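# Place apple on cutting board and press it down

## Task

Pick the apple up off the plate and put it down on the exposed wood of the cutting board, keeping a good distance from both the knife and the board's rims. Then press it steadily against the board for several seconds with no break in the pressure. It fails at once if the board or knife gets shifted, or if the apple is squeezed so hard that it is crushed. At the end nothing may still be in motion. The apple must stay put by itself, not only because the robot is holding it. Anything the robot is touching at the end must not drop more than roughly a fingernail's thickness once released. Nothing may be knocked or placed off the table.

## Robot and tools

ROBOT. One arm carrying a five-finger right hand. Everything is controlled through a single 'hand point', located 0.05 m in front of the palm where the index pad meets the thumb tip in a pinch. Hand-point axes: +z runs along the straightened fingers, +y points out of the palm, +x runs across the palm away from the thumb, toward the little finger. Straight fingers extend 0.06-0.07 m past the point along +z. A wrist bracket on the little-finger side sits 0.03 m beyond the point along +y and 0.11 m across the palm, and it can collide with things.

SCENE FRAME. The origin is on the table top directly under the arm base. +z is up, and +y is to the left when facing along +x. Results report end_effector_position (m), end_effector_quat_wxyz, and velocities (m/s, rad/s) in this frame. The printed position can be somewhat wrong at long reach.

THE 14-NUMBER ROW. Every motion command is one row of 14 values, each between -1 and 1, in this order: dx, dy, dz, rx, ry, rz, little, ring, middle, index, thumb_bend, thumb_turn, force_limit, speed.
- dx..rz are an OFFSET, not a pose. They are expressed in the hand point's own axes and measured from the hand-point pose shown in the most recent result. Before any result has shown it, or for the second and later calls within one reply, they are measured from where the robot is when the action begins. A value of 1.0 equals 0.6 m of translation or 180 degrees of rotation. rx, ry, rz together form one rotation vector. All-zero offsets return the hand to that reference pose; they do not make it wait.
- The next six numbers are the finger targets. For little, ring, middle, index and thumb_bend, +1 means straight/open and -1 means fully curled. For thumb_turn, +1 places the thumb beside the palm and -1 places it in front of the palm, facing the fingers. An approximate pinch is index -0.22, thumb_bend -0.75, thumb_turn -0.57. To wrap the whole hand around an object 0.035-0.08 m wide, turn the thumb fully in front first; the object then lies across the palm, on the wrist side of the hand point.
- force_limit: the closing load at which a finger motor stops. It scales linearly from about 0 N at -1 to 10 N at +1 (15 N for the two thumb motors). It does not limit opening.
- speed: finger speed, from near zero at -1 to full at +1. At full speed, a finger's whole travel takes 0.6 s. For a gentle grip, close at -0.9 or slower.
A motor only starts when its target changes by 0.01 or more. Once it arrives or reaches its limit, it locks, and the lock resists at least 15 N. Resending the same numbers keeps the grip as it is. To grip harder, raise force_limit and send a target further closed than hand_measured. To loosen, send a target more open than hand_measured.

TOOLS.
- execute_actions {actions, pictures}: actions holds at most one item. An empty list only returns the current state. {"rows": [[14 numbers], ...], "steps": n} runs up to 15 control steps of 1/30 s each (default 15). Each row covers one step, and the last row repeats if there are fewer rows than steps. Each row is an offset from the same reference pose, not from the row before it. {"steps": n} with no rows waits up to 300 steps, counted from the last result. pictures is optional.
- move {target, speed, stop_force}: target is one 14-number row, read the same way as above. The hand point follows a straight path toward it lasting 0.5-10 s. speed is the top path speed in m/s (0.002-0.5, default 0.25); turning is limited to twice that value in rad/s. stop_force (optional, 9-40 N, allowed only after 0.2 s of scene time) ends the path once the wrist sensor reads that much added resistance for two steps in a row. The hand then backs up two steps and holds. It measures along the line to the target, so it is unreliable on moves that also rotate. Omit it when lifting off something you are pressing on. The path does not avoid obstacles, and the hand can lag behind it or overshoot the requested speed.
- wait {seconds}: 0-10 s with no new command.
- zoom_image {camera, region [x0,y0,x1,y1]}: a close-up of a region of the latest image, up to 504x504 pixels. Cameras: cam_head_left, cam_head_right, cam_high, cam_low (each 504x504), and cam_wrist (616x616 fisheye).
- show_instructions: shows the scene's reference image(s).
- finished_scene {scene}: ends and grades the current scene. It cannot be undone. The goal must still hold after the robot stops.

CONTROLLER LIMITS. Each step, the commanded pose is clipped to within 100 mm and 16 degrees of the measured pose. Because of that, a distant target may need several actions; check the reported pose after each one. Motion trails the commands by about 0.17 s. The scene keeps running while the operator composes each reply.

RESULTS. 'move:' reports how a move ended: done, contact (stopped by stop_force), held, off_target, moving or fault. It also reports the distance left to the target and any limits that acted (paced = the pose was clipped; held = some steps were blocked by the clearance check). 'pose unreachable' or HELD means the clearance check changed or blocked the command. 'Hand target' is the pose the controller is currently driving toward. Hand lists give six values in motor order: hand_measured (positions), hand_stopped_by (moving/target/force/stalled/fault), and hand_load_n (positive means the finger is being pushed open; readings near 0 on all fingers mean the grip was lost). 'Wrist force'/'Wrist torque' are in hand-point axes and are noisy (offset up to ~4 N, noise up to ~2.4 N). They saturate near 50 N, and a press shows up as force pointing back into the arm.

CAUTIONS. The arm is stiff. Aiming even slightly past a hard contact, or touching fast, can trigger a fault. A torque fault (wrist joints 24.3 N m, others 130 N m, including held weight) or any outside force of 150 N stops the arm for 10 s. For the press, approach slowly with stop_force, push moderately so the apple is not crushed, and do not shove the board or knife. Holding loads heats the motors: a MOTOR HOT warning appears at 70 °C, and the brakes lock at 85 °C. Avoid drops, slams and knocking anything off the table. Loose objects may be nudged now and then. Let go at the end so the apple rests by itself on the wood.

Each tool is called after "Emit:" by a JSON object that holds its "op" and its "data".

Reference images:

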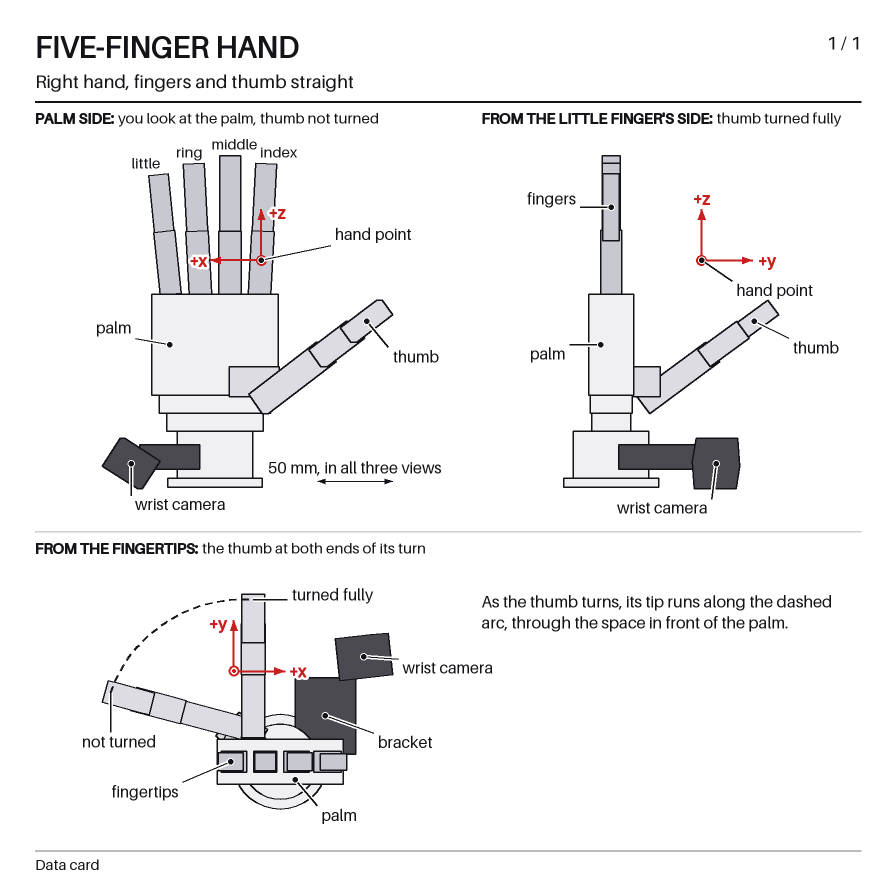

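## Session

Emit:
{"op": "execute_actions", "data": {"actions": []}}

Scene clock: 0.00 s of 4800.00 s.
end_effector_position=(+0.4394, +0.4188, +0.2840) hand_measured=(+1.000, +1.000, +1.000, +1.000, +1.000, +1.000) hand_load_n=(+0.0, +0.0, +0.0, +0.0, +0.0, +0.0) hand_stopped_by=(target, target, target, target, target, target) hand_force_limit=0.00 hand_speed=-0.80 end_effector_quat_wxyz=(+0.385, -0.430, +0.817, -0.002) end_effector_velocity=(-0.000, +0.000, +0.000) end_effector_angular_velocity=(+0.000, +0.000, +0.001)
Joint positions: [ 0.447 -1.366  2.03  -0.141  1.547 -2.133]
Joint velocities: [ 0.001 -0.     0.     0.     0.     0.   ]
Motor temperatures (°C, as the motors report them): [26 25 25 32 32 34]
Wrist force (N, on the end effector, along its own x y z axes, offset not removed): no reading
Wrist torque (N m, same axes, about the end effector's origin, offset not removed): no reading
Hand target: +0.439, +0.419, +0.284; +0.385, -0.430, +0.817, -0.002

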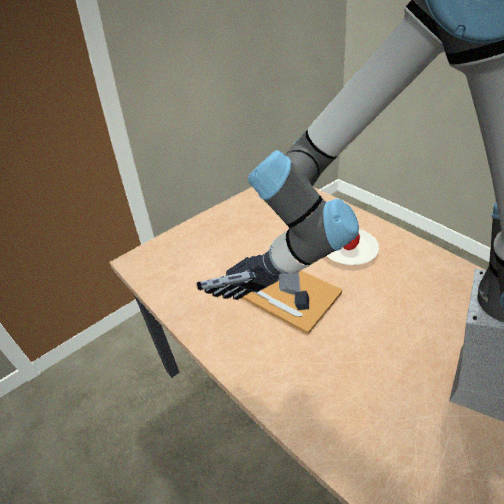

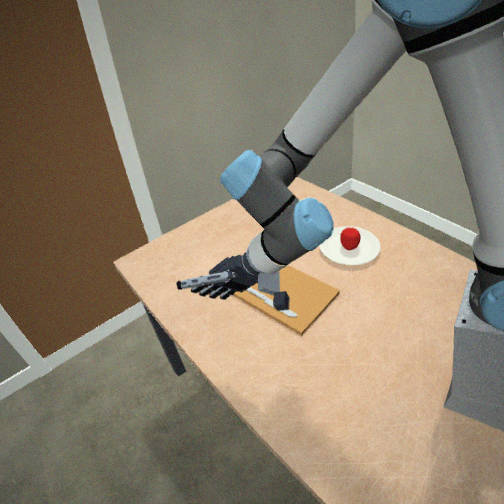

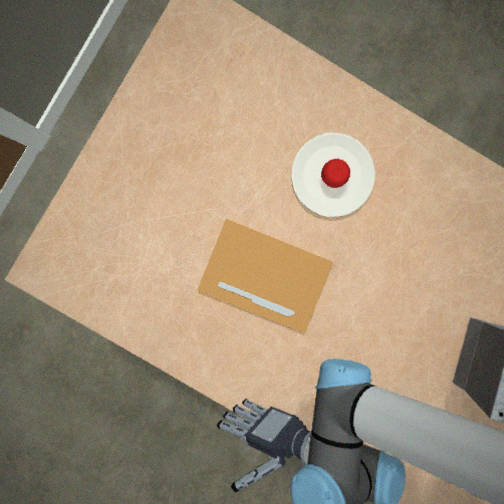

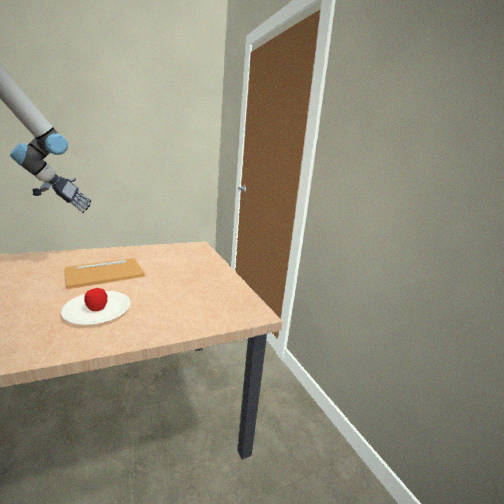

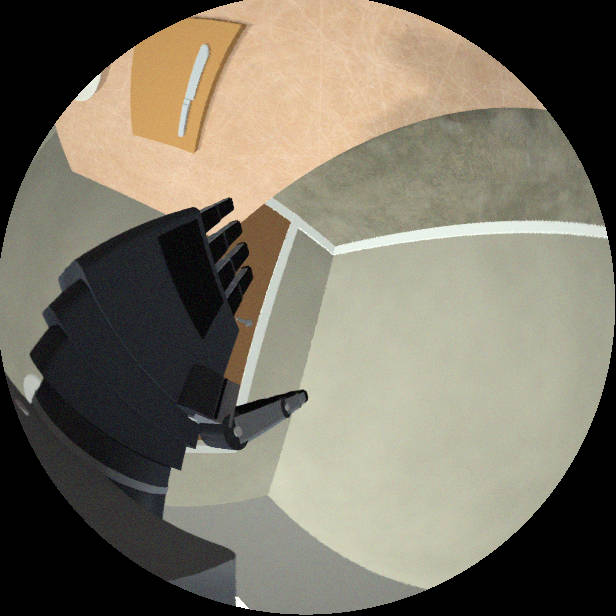

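Emit:
{"op": "move", "data": {"target": [0.697,-0.763,-0.188,0.0555,0.095,-0.233,1,1,1,1,1,-1,0,0], "speed": 0.3}}

Scene clock: 8.93 s of 4800.00 s.
end_effector_position=(+0.5504, -0.2010, +0.2546) hand_measured=(+1.000, +1.000, +1.000, +1.000, +1.000, -1.000) hand_load_n=(+0.0, +0.0, +0.0, +0.0, +0.0, +0.0) hand_stopped_by=(target, target, target, target, target, target) hand_force_limit=0.00 hand_speed=0.00 end_effector_quat_wxyz=(-0.271, +0.654, -0.653, +0.271) end_effector_velocity=(+0.001, -0.002, -0.000) end_effector_angular_velocity=(-0.002, -0.000, +0.002)
Joint positions: [-0.878 -1.155  1.781  0.171  0.786 -3.684]
Joint velocities: [-0.001  0.004 -0.006  0.002 -0.001 -0.004]
Motor temperatures (°C, as the motors report them): [26 25 25 32 32 34]
Wrist force (N, on the end effector, along its own x y z axes, offset not removed): [0.8 -0.5 -1.4]
Wrist torque (N m, same axes, about the end effector's origin, offset not removed): [-0.06 0.08 0.07]
Hand target: +0.550, -0.201, +0.255; -0.271, +0.654, -0.653, +0.271
Off the commanded pose: 0.000 m, 0 deg.
After step 100, 2.83 s passed at rest.
move: done

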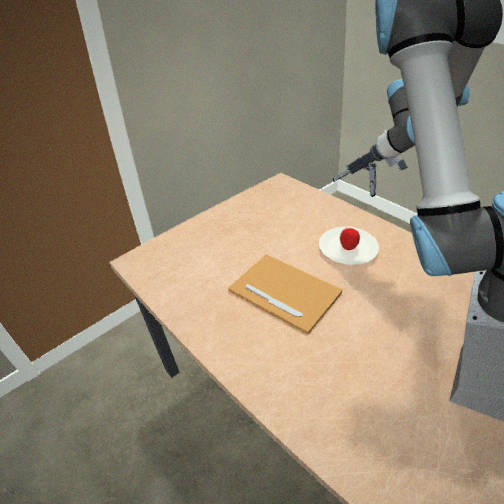

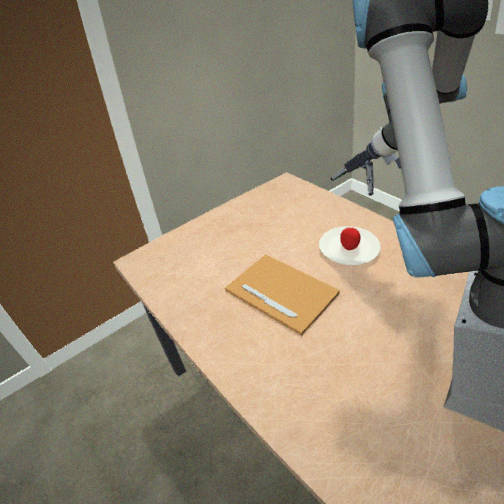

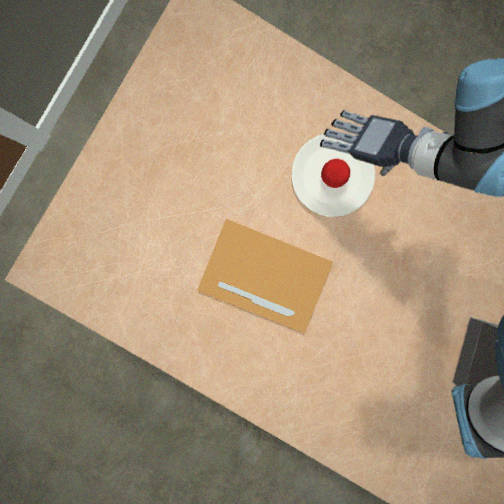

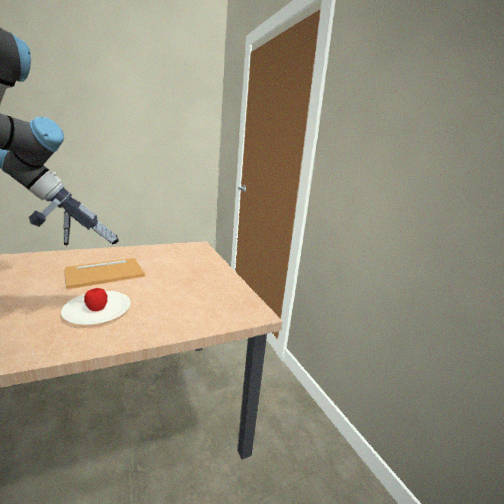

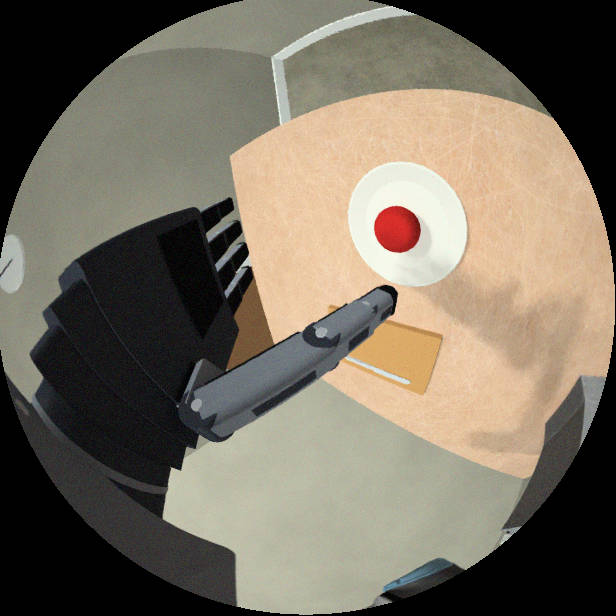

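Emit:
{"op": "move", "data": {"target": [0,0.130,0.165,0,0,0,1,1,1,1,1,-1,0,0], "speed": 0.2}}

Emit:
{"op": "zoom_image", "data": {"camera": "cam_low", "region": [20,220,180,340]}}

Emit:
{"op": "zoom_image", "data": {"camera": "cam_head_left", "region": [290,160,430,280]}}

Scene clock: 15.03 s of 4800.00 s.
end_effector_position=(+0.5652, -0.2010, +0.1297) hand_measured=(+1.000, +1.000, +1.000, +1.000, +1.000, -1.000) hand_load_n=(+0.0, +0.0, +0.0, +0.0, +0.0, +0.0) hand_stopped_by=(target, target, target, target, target, target) hand_force_limit=0.00 hand_speed=0.00 end_effector_quat_wxyz=(-0.271, +0.654, -0.653, +0.271) end_effector_velocity=(+0.000, -0.000, -0.003) end_effector_angular_velocity=(+0.001, +0.001, -0.000)
Joint positions: [-0.786 -0.919  1.756 -0.101  0.852 -3.596]
Joint velocities: [ 0.002  0.006 -0.003 -0.003  0.001  0.002]
Motor temperatures (°C, as the motors report them): [26 25 25 32 32 34]
Wrist force (N, on the end effector, along its own x y z axes, offset not removed): [-0.3 -0.1 -1.2]
Wrist torque (N m, same axes, about the end effector's origin, offset not removed): [-0.01 0.23 0.06]
Hand target: +0.565, -0.201, +0.129; -0.271, +0.654, -0.653, +0.271
Off the commanded pose: 0.000 m, 0 deg.
After step 100, 1.53 s passed at rest.
move: done

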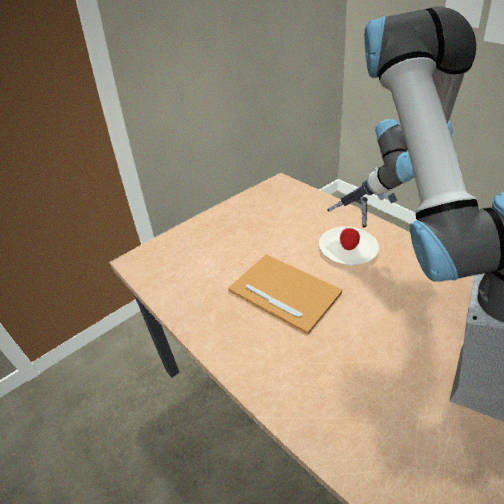

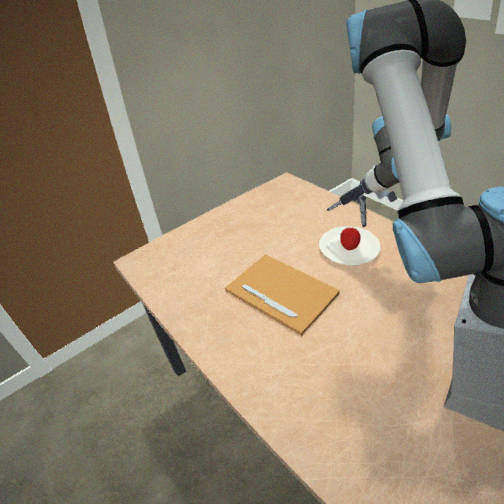

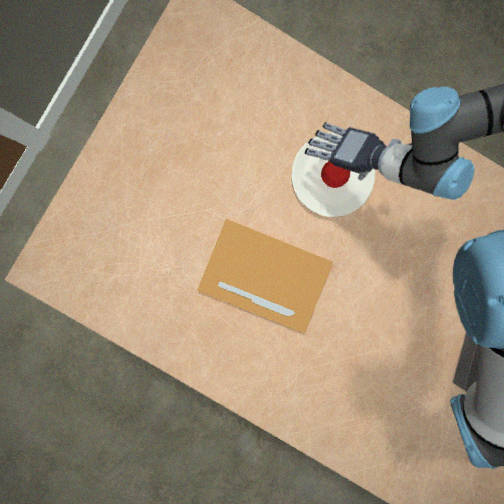

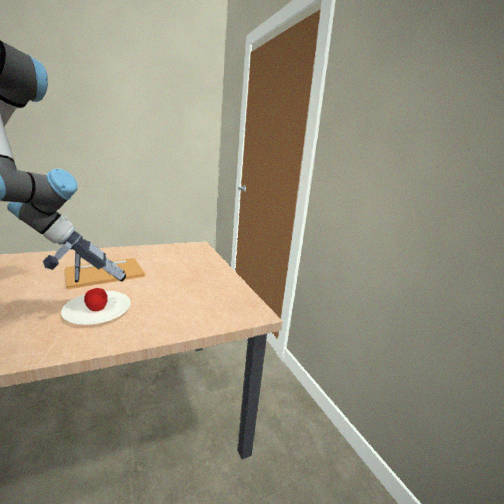

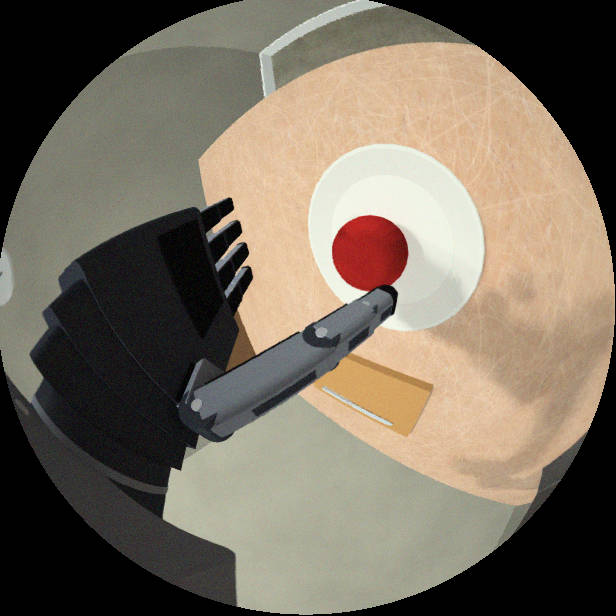

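Region (20, 220, 180, 340) of cam_low's 504x504 image, scaled by 3.150, with more detail than that image has; it fills the top 378 rows of this view, and the rest is white.

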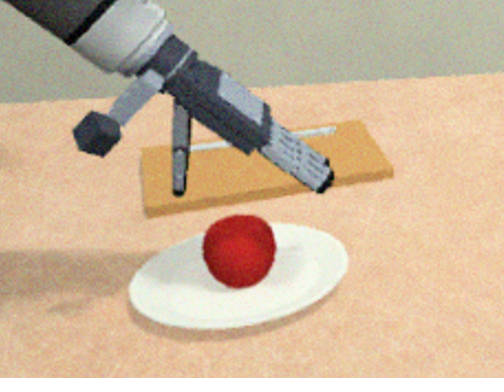

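Region (290, 160, 430, 280) of cam_head_left's 504x504 image, scaled by 3.600, with more detail than that image has; it fills the top 432 rows of this view, and the rest is white.

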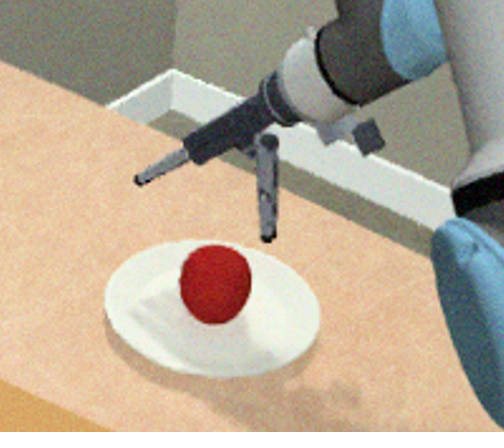

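Emit:
{"op": "zoom_image", "data": {"camera": "cam_high", "region": [280,110,400,230]}}

Region (280, 110, 400, 230) of cam_high's 504x504 image, scaled by 4.200, with more detail than that image has.

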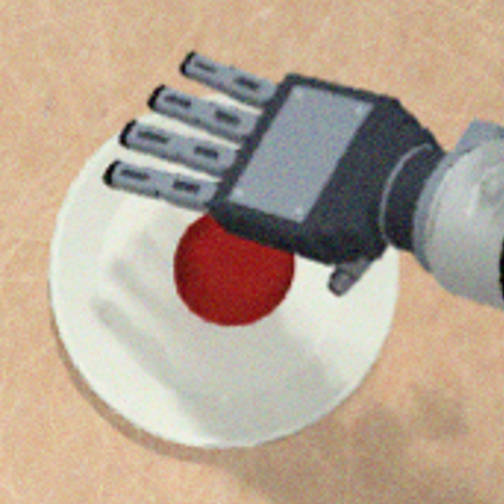

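Emit:
{"op": "move", "data": {"target": [0,0.0719,0.0577,0,0,0,0.5,0.5,0.5,0.5,1,-1,0,0], "speed": 0.08}}

Emit:
{"op": "zoom_image", "data": {"camera": "cam_low", "region": [30,240,150,340]}}

Emit:
{"op": "zoom_image", "data": {"camera": "cam_head_left", "region": [300,180,410,280]}}

Scene clock: 19.97 s of 4800.00 s.
end_effector_position=(+0.5592, -0.2011, +0.0749) hand_measured=(+0.500, +0.500, +0.500, +0.500, +1.000, -1.000) hand_load_n=(+0.0, +0.0, +0.0, +0.0, +0.0, +0.0) hand_stopped_by=(target, target, target, target, target, target) hand_force_limit=0.00 hand_speed=0.00 end_effector_quat_wxyz=(-0.271, +0.654, -0.653, +0.271) end_effector_velocity=(+0.000, -0.000, -0.002) end_effector_angular_velocity=(-0.000, -0.000, -0.000)
Joint positions: [-0.767 -0.813  1.749 -0.211  0.866 -3.58 ]
Joint velocities: [ 0.001  0.005 -0.002 -0.004  0.001  0.001]
Motor temperatures (°C, as the motors report them): [26 25 25 32 32 34]
Wrist force (N, on the end effector, along its own x y z axes, offset not removed): [0.3 -1.1 -2.2]
Wrist torque (N m, same axes, about the end effector's origin, offset not removed): [-0.06 0.15 -0.01]
Hand target: +0.559, -0.201, +0.075; -0.271, +0.654, -0.653, +0.271
Off the commanded pose: 0.000 m, 0 deg.
After step 100, 0.47 s passed at rest.
move: done

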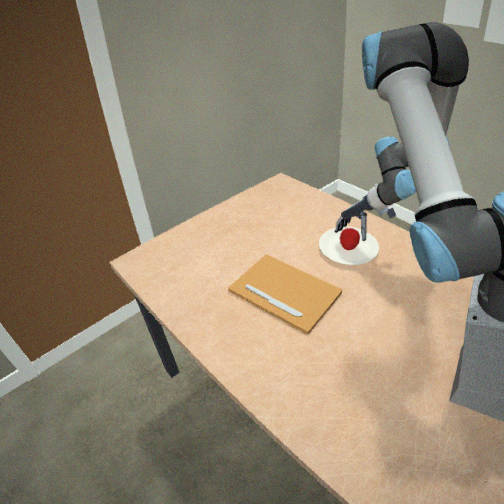

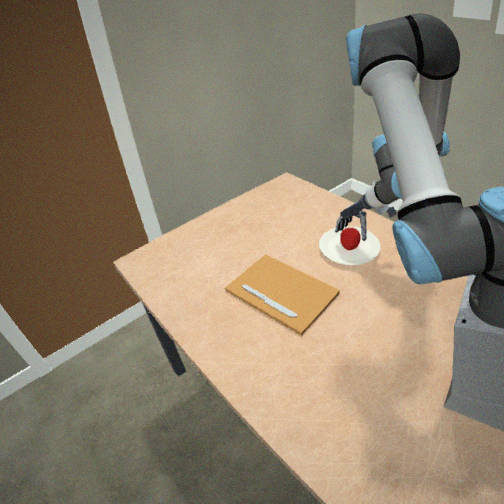

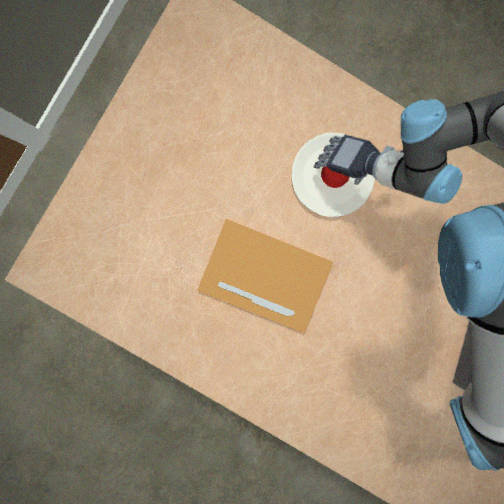

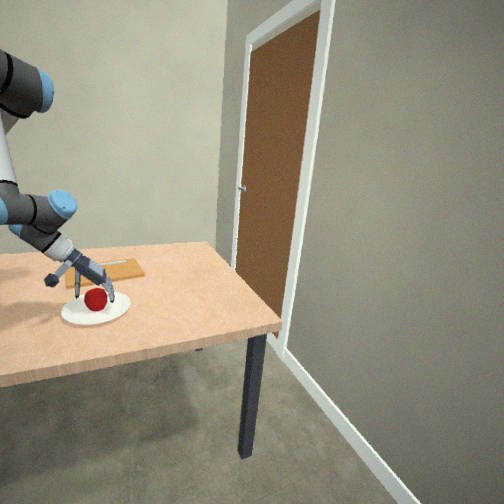

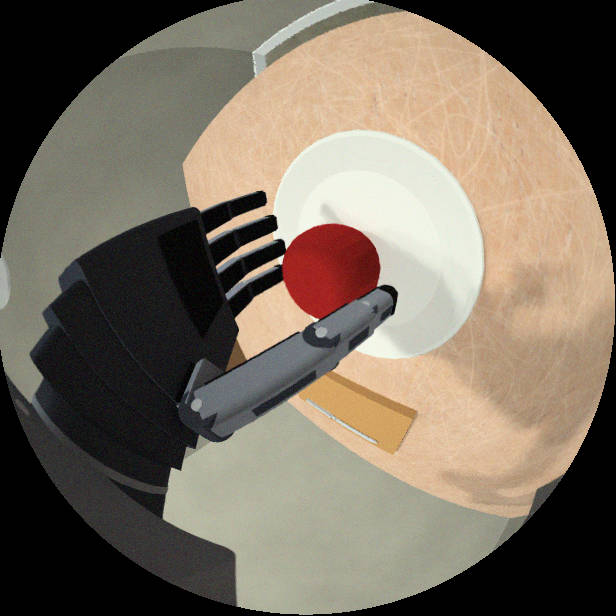

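Region (30, 240, 150, 340) of cam_low's 504x504 image, scaled by 4.200, with more detail than that image has.

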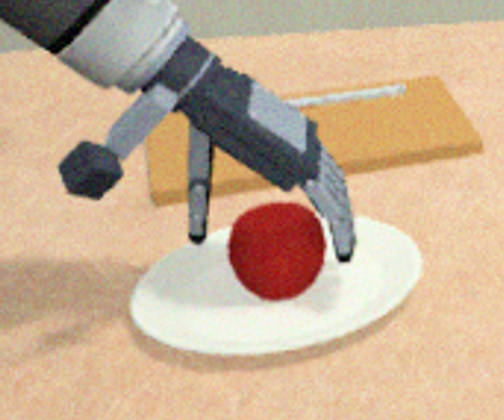

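Region (300, 180, 410, 280) of cam_head_left's 504x504 image, scaled by 4.582, with more detail than that image has; it fills the top 458 rows of this view, and the rest is white.

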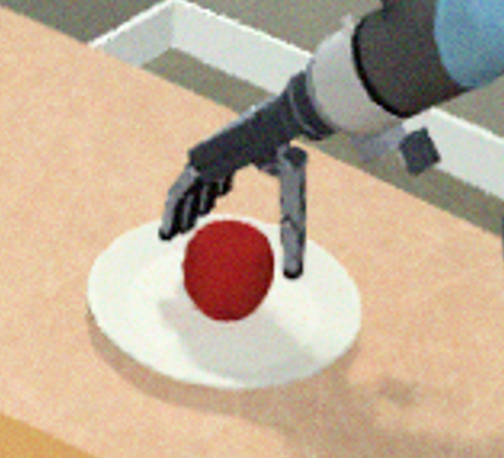

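Emit:
{"op": "zoom_image", "data": {"camera": "cam_high", "region": [290,120,390,220]}}

Region (290, 120, 390, 220) of cam_high's 504x504 image, scaled by 5.040, with more detail than that image has.

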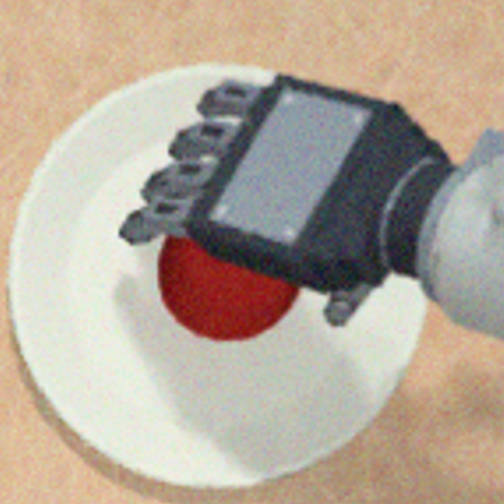

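Emit:
{"op": "move", "data": {"target": [0,0.020,0.0436,0.044,0,0,0.5,0.5,0.5,0.5,1,-1,0,0], "speed": 0.03, "stop_force": 10}}

Emit:
{"op": "zoom_image", "data": {"camera": "cam_low", "region": [30,240,150,340]}}

Emit:
{"op": "zoom_image", "data": {"camera": "cam_head_left", "region": [300,180,410,280]}}

Scene clock: 25.83 s of 4800.00 s.
end_effector_position=(+0.5691, -0.2011, +0.0482) hand_measured=(+0.500, +0.500, +0.500, +0.500, +1.000, -1.000) hand_load_n=(+0.0, +0.0, +0.0, +0.0, +0.0, +0.0) hand_stopped_by=(target, target, target, target, target, target) hand_force_limit=0.00 hand_speed=0.00 end_effector_quat_wxyz=(-0.315, +0.634, -0.633, +0.315) end_effector_velocity=(+0.001, -0.001, -0.002) end_effector_angular_velocity=(-0.002, -0.015, -0.002)
Joint positions: [-0.772 -0.759  1.809 -0.491  0.811 -3.47 ]
Joint velocities: [-0.002  0.005  0.006 -0.03  -0.004  0.013]
Motor temperatures (°C, as the motors report them): [26 25 25 32 32 34]
Wrist force (N, on the end effector, along its own x y z axes, offset not removed): [0.0 1.0 -2.1]
Wrist torque (N m, same axes, about the end effector's origin, offset not removed): [0.21 0.24 0.10]
Hand target: +0.569, -0.201, +0.048; -0.315, +0.633, -0.633, +0.315
Off the commanded pose: 0.000 m, 0 deg.
move: done

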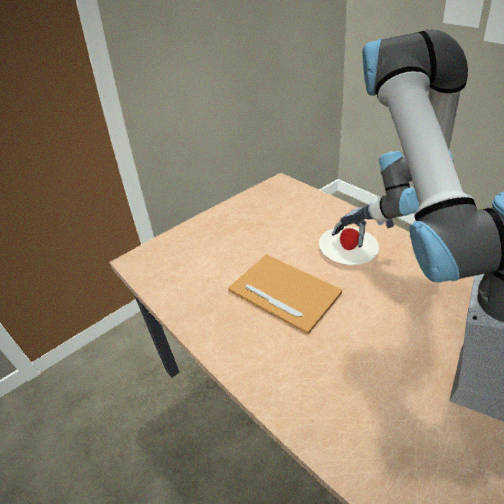

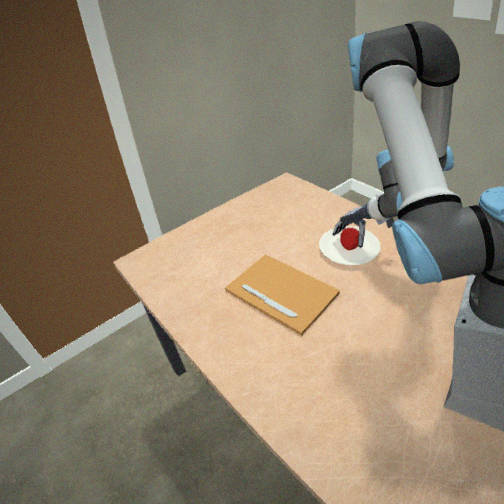

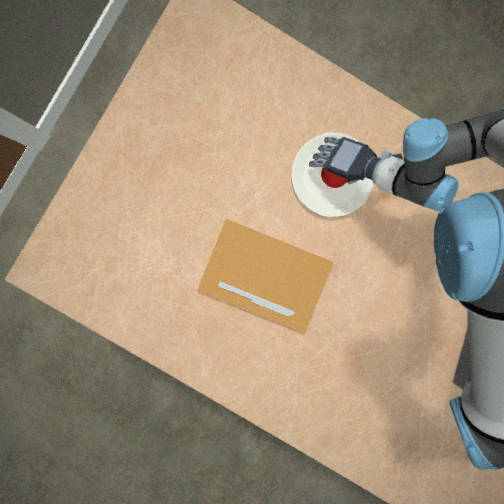

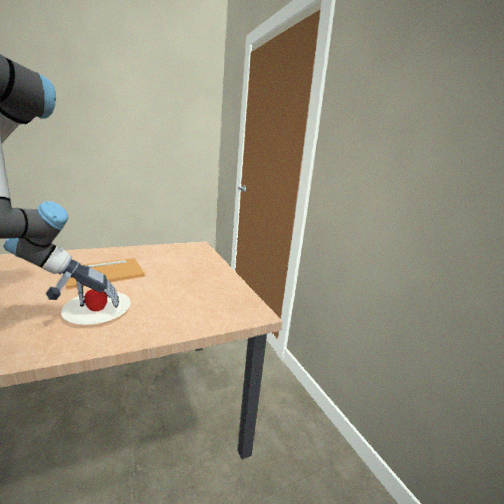

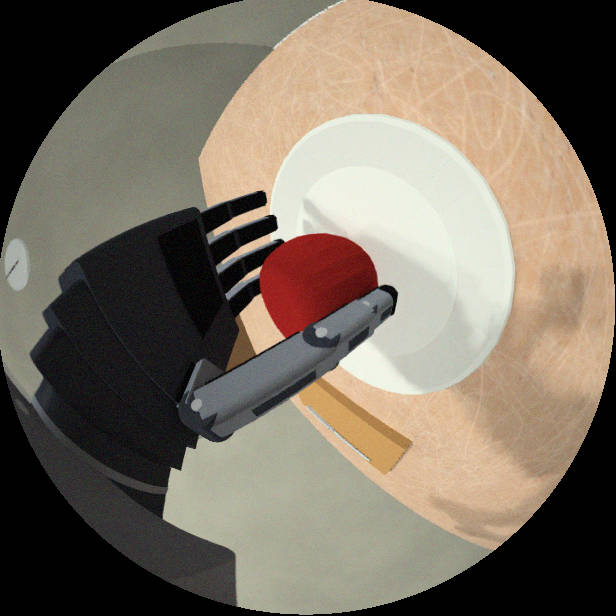

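Region (30, 240, 150, 340) of cam_low's 504x504 image, scaled by 4.200, with more detail than that image has.

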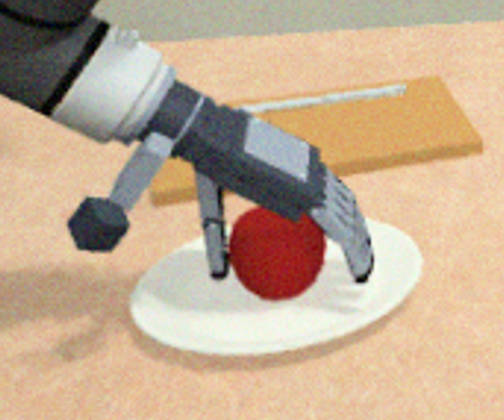

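Region (300, 180, 410, 280) of cam_head_left's 504x504 image, scaled by 4.582, with more detail than that image has; it fills the top 458 rows of this view, and the rest is white.

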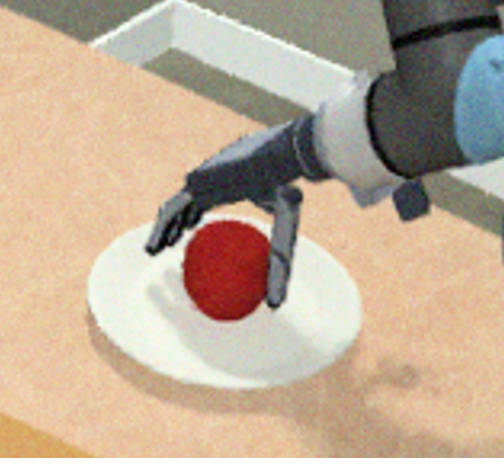

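Emit:
{"op": "move", "data": {"target": [0,0.0067,0.005,0,0,0,0.3,-0.3,-0.6,-0.6,0,-1,0.2,-0.8], "speed": 0.02}}

Emit:
{"op": "zoom_image", "data": {"camera": "cam_low", "region": [30,240,150,340]}}

Emit:
{"op": "zoom_image", "data": {"camera": "cam_head_left", "region": [300,180,410,280]}}

Scene clock: 29.27 s of 4800.00 s.
end_effector_position=(+0.5691, -0.2011, +0.0432) hand_measured=(+0.300, -0.074, +0.160, +0.170, +0.802, -1.000) hand_load_n=(+0.0, +7.0, +5.0, +5.0, +11.5, +4.0) hand_stopped_by=(target, force, force, force, force, target) hand_force_limit=0.20 hand_speed=-0.80 end_effector_quat_wxyz=(-0.315, +0.634, -0.633, +0.315) end_effector_velocity=(-0.000, -0.000, -0.000) end_effector_angular_velocity=(-0.000, +0.000, -0.001)
Joint positions: [-0.769 -0.748  1.805 -0.5    0.813 -3.468]
Joint velocities: [-0.    -0.     0.001 -0.     0.001 -0.   ]
Motor temperatures (°C, as the motors report them): [26 25 25 32 32 34]
Wrist force (N, on the end effector, along its own x y z axes, offset not removed): [-0.2 -0.2 -2.9]
Wrist torque (N m, same axes, about the end effector's origin, offset not removed): [0.35 0.42 0.03]
Hand target: +0.569, -0.201, +0.043; -0.315, +0.634, -0.633, +0.315
Off the commanded pose: 0.000 m, 0 deg.
move: done

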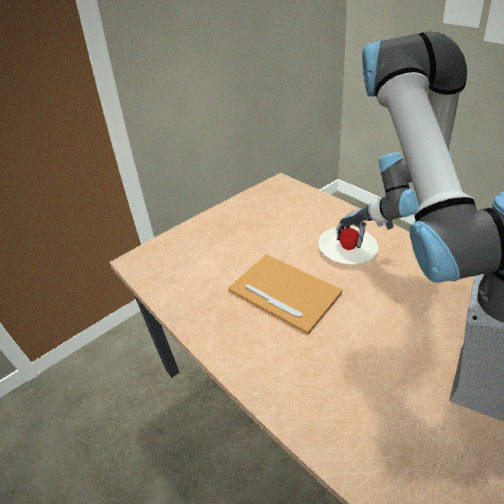

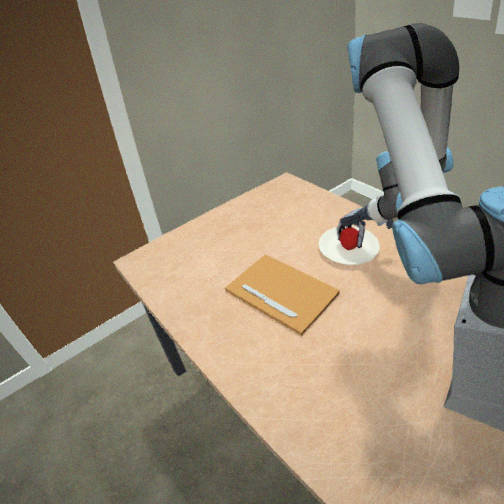

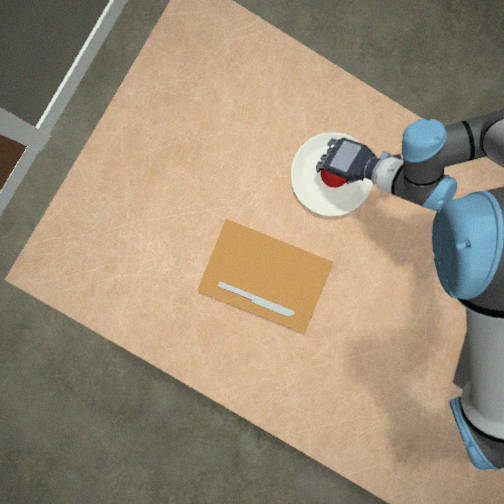

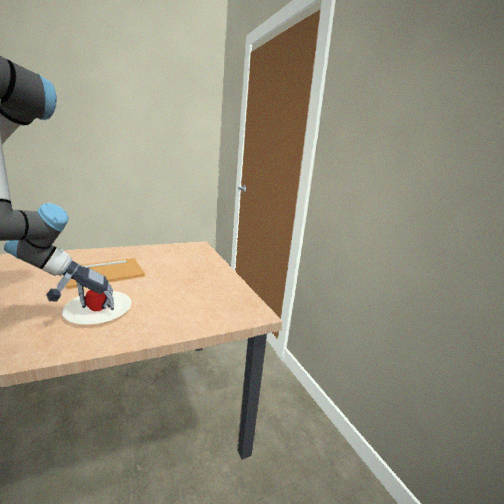

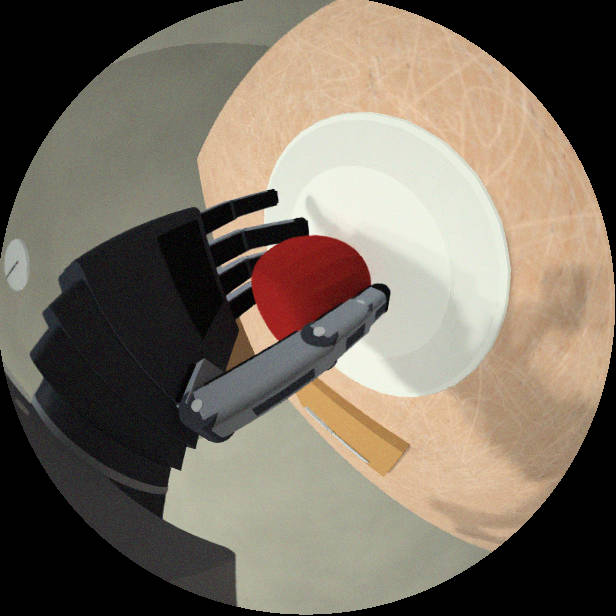

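Region (30, 240, 150, 340) of cam_low's 504x504 image, scaled by 4.200, with more detail than that image has.

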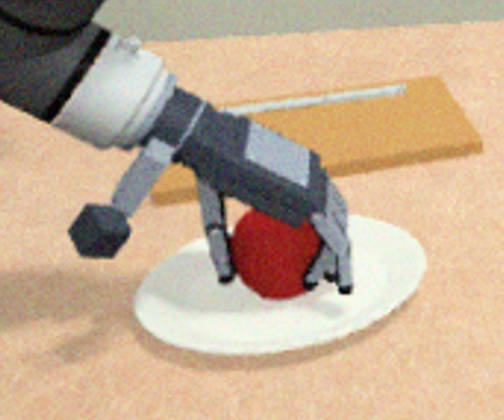

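Region (300, 180, 410, 280) of cam_head_left's 504x504 image, scaled by 4.582, with more detail than that image has; it fills the top 458 rows of this view, and the rest is white.

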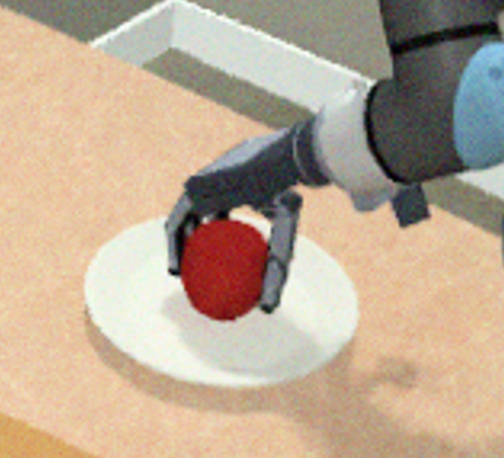

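Emit:
{"op": "move", "data": {"target": [0,-0.08,-0.06,0,0,0,1,-0.3,-0.6,-0.6,0,-1,0.2,-0.8], "speed": 0.1}}

Scene clock: 33.47 s of 4800.00 s.
end_effector_position=(+0.5694, -0.2011, +0.1032) hand_measured=(+1.000, -0.074, +0.160, +0.170, +0.802, -1.000) hand_load_n=(+0.0, +7.0, +4.5, +4.5, +11.5, +4.0) hand_stopped_by=(target, force, force, force, force, target) hand_force_limit=0.20 hand_speed=-0.80 end_effector_quat_wxyz=(-0.315, +0.634, -0.633, +0.315) end_effector_velocity=(+0.000, +0.001, -0.000) end_effector_angular_velocity=(+0.000, +0.001, +0.001)
Joint positions: [-0.8   -0.879  1.843 -0.392  0.787 -3.491]
Joint velocities: [ 0.002  0.    -0.     0.     0.001 -0.   ]
Motor temperatures (°C, as the motors report them): [26 25 25 32 32 34]
Wrist force (N, on the end effector, along its own x y z axes, offset not removed): [0.2 -0.1 -1.2]
Wrist torque (N m, same axes, about the end effector's origin, offset not removed): [-0.03 0.20 0.04]
Hand target: +0.569, -0.201, +0.103; -0.315, +0.634, -0.633, +0.315
Off the commanded pose: 0.000 m, 0 deg.
move: done

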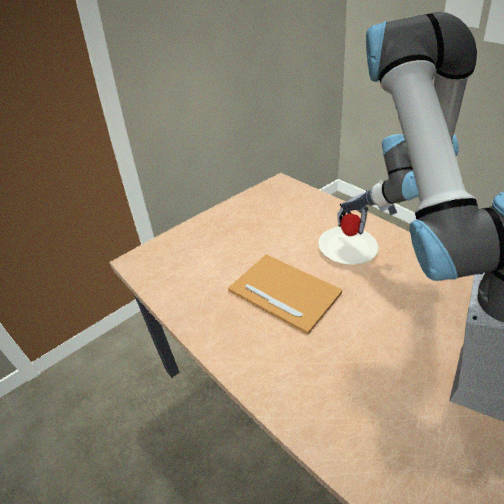

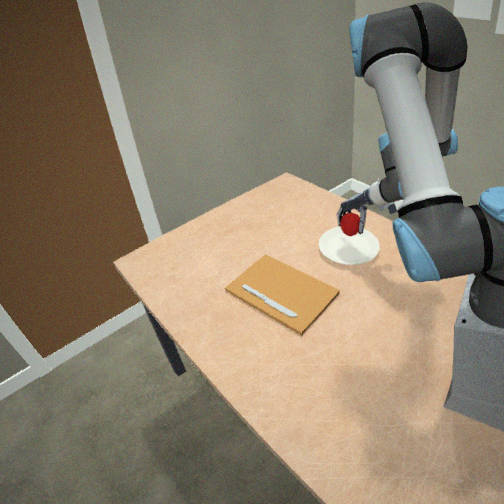

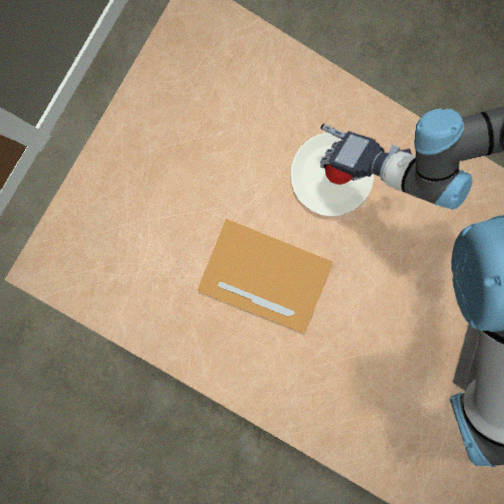

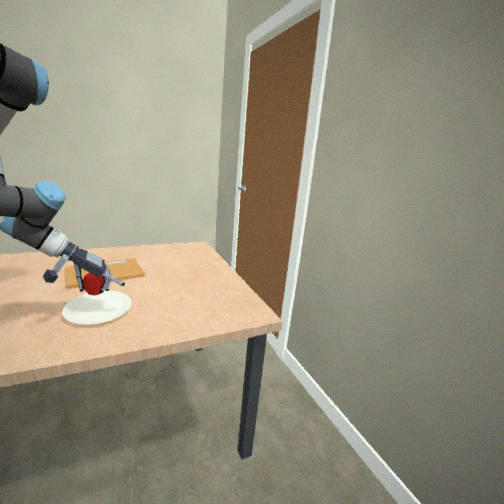

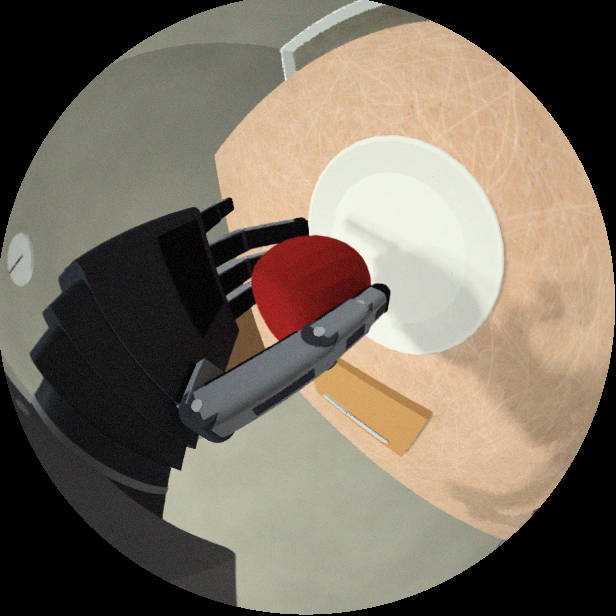

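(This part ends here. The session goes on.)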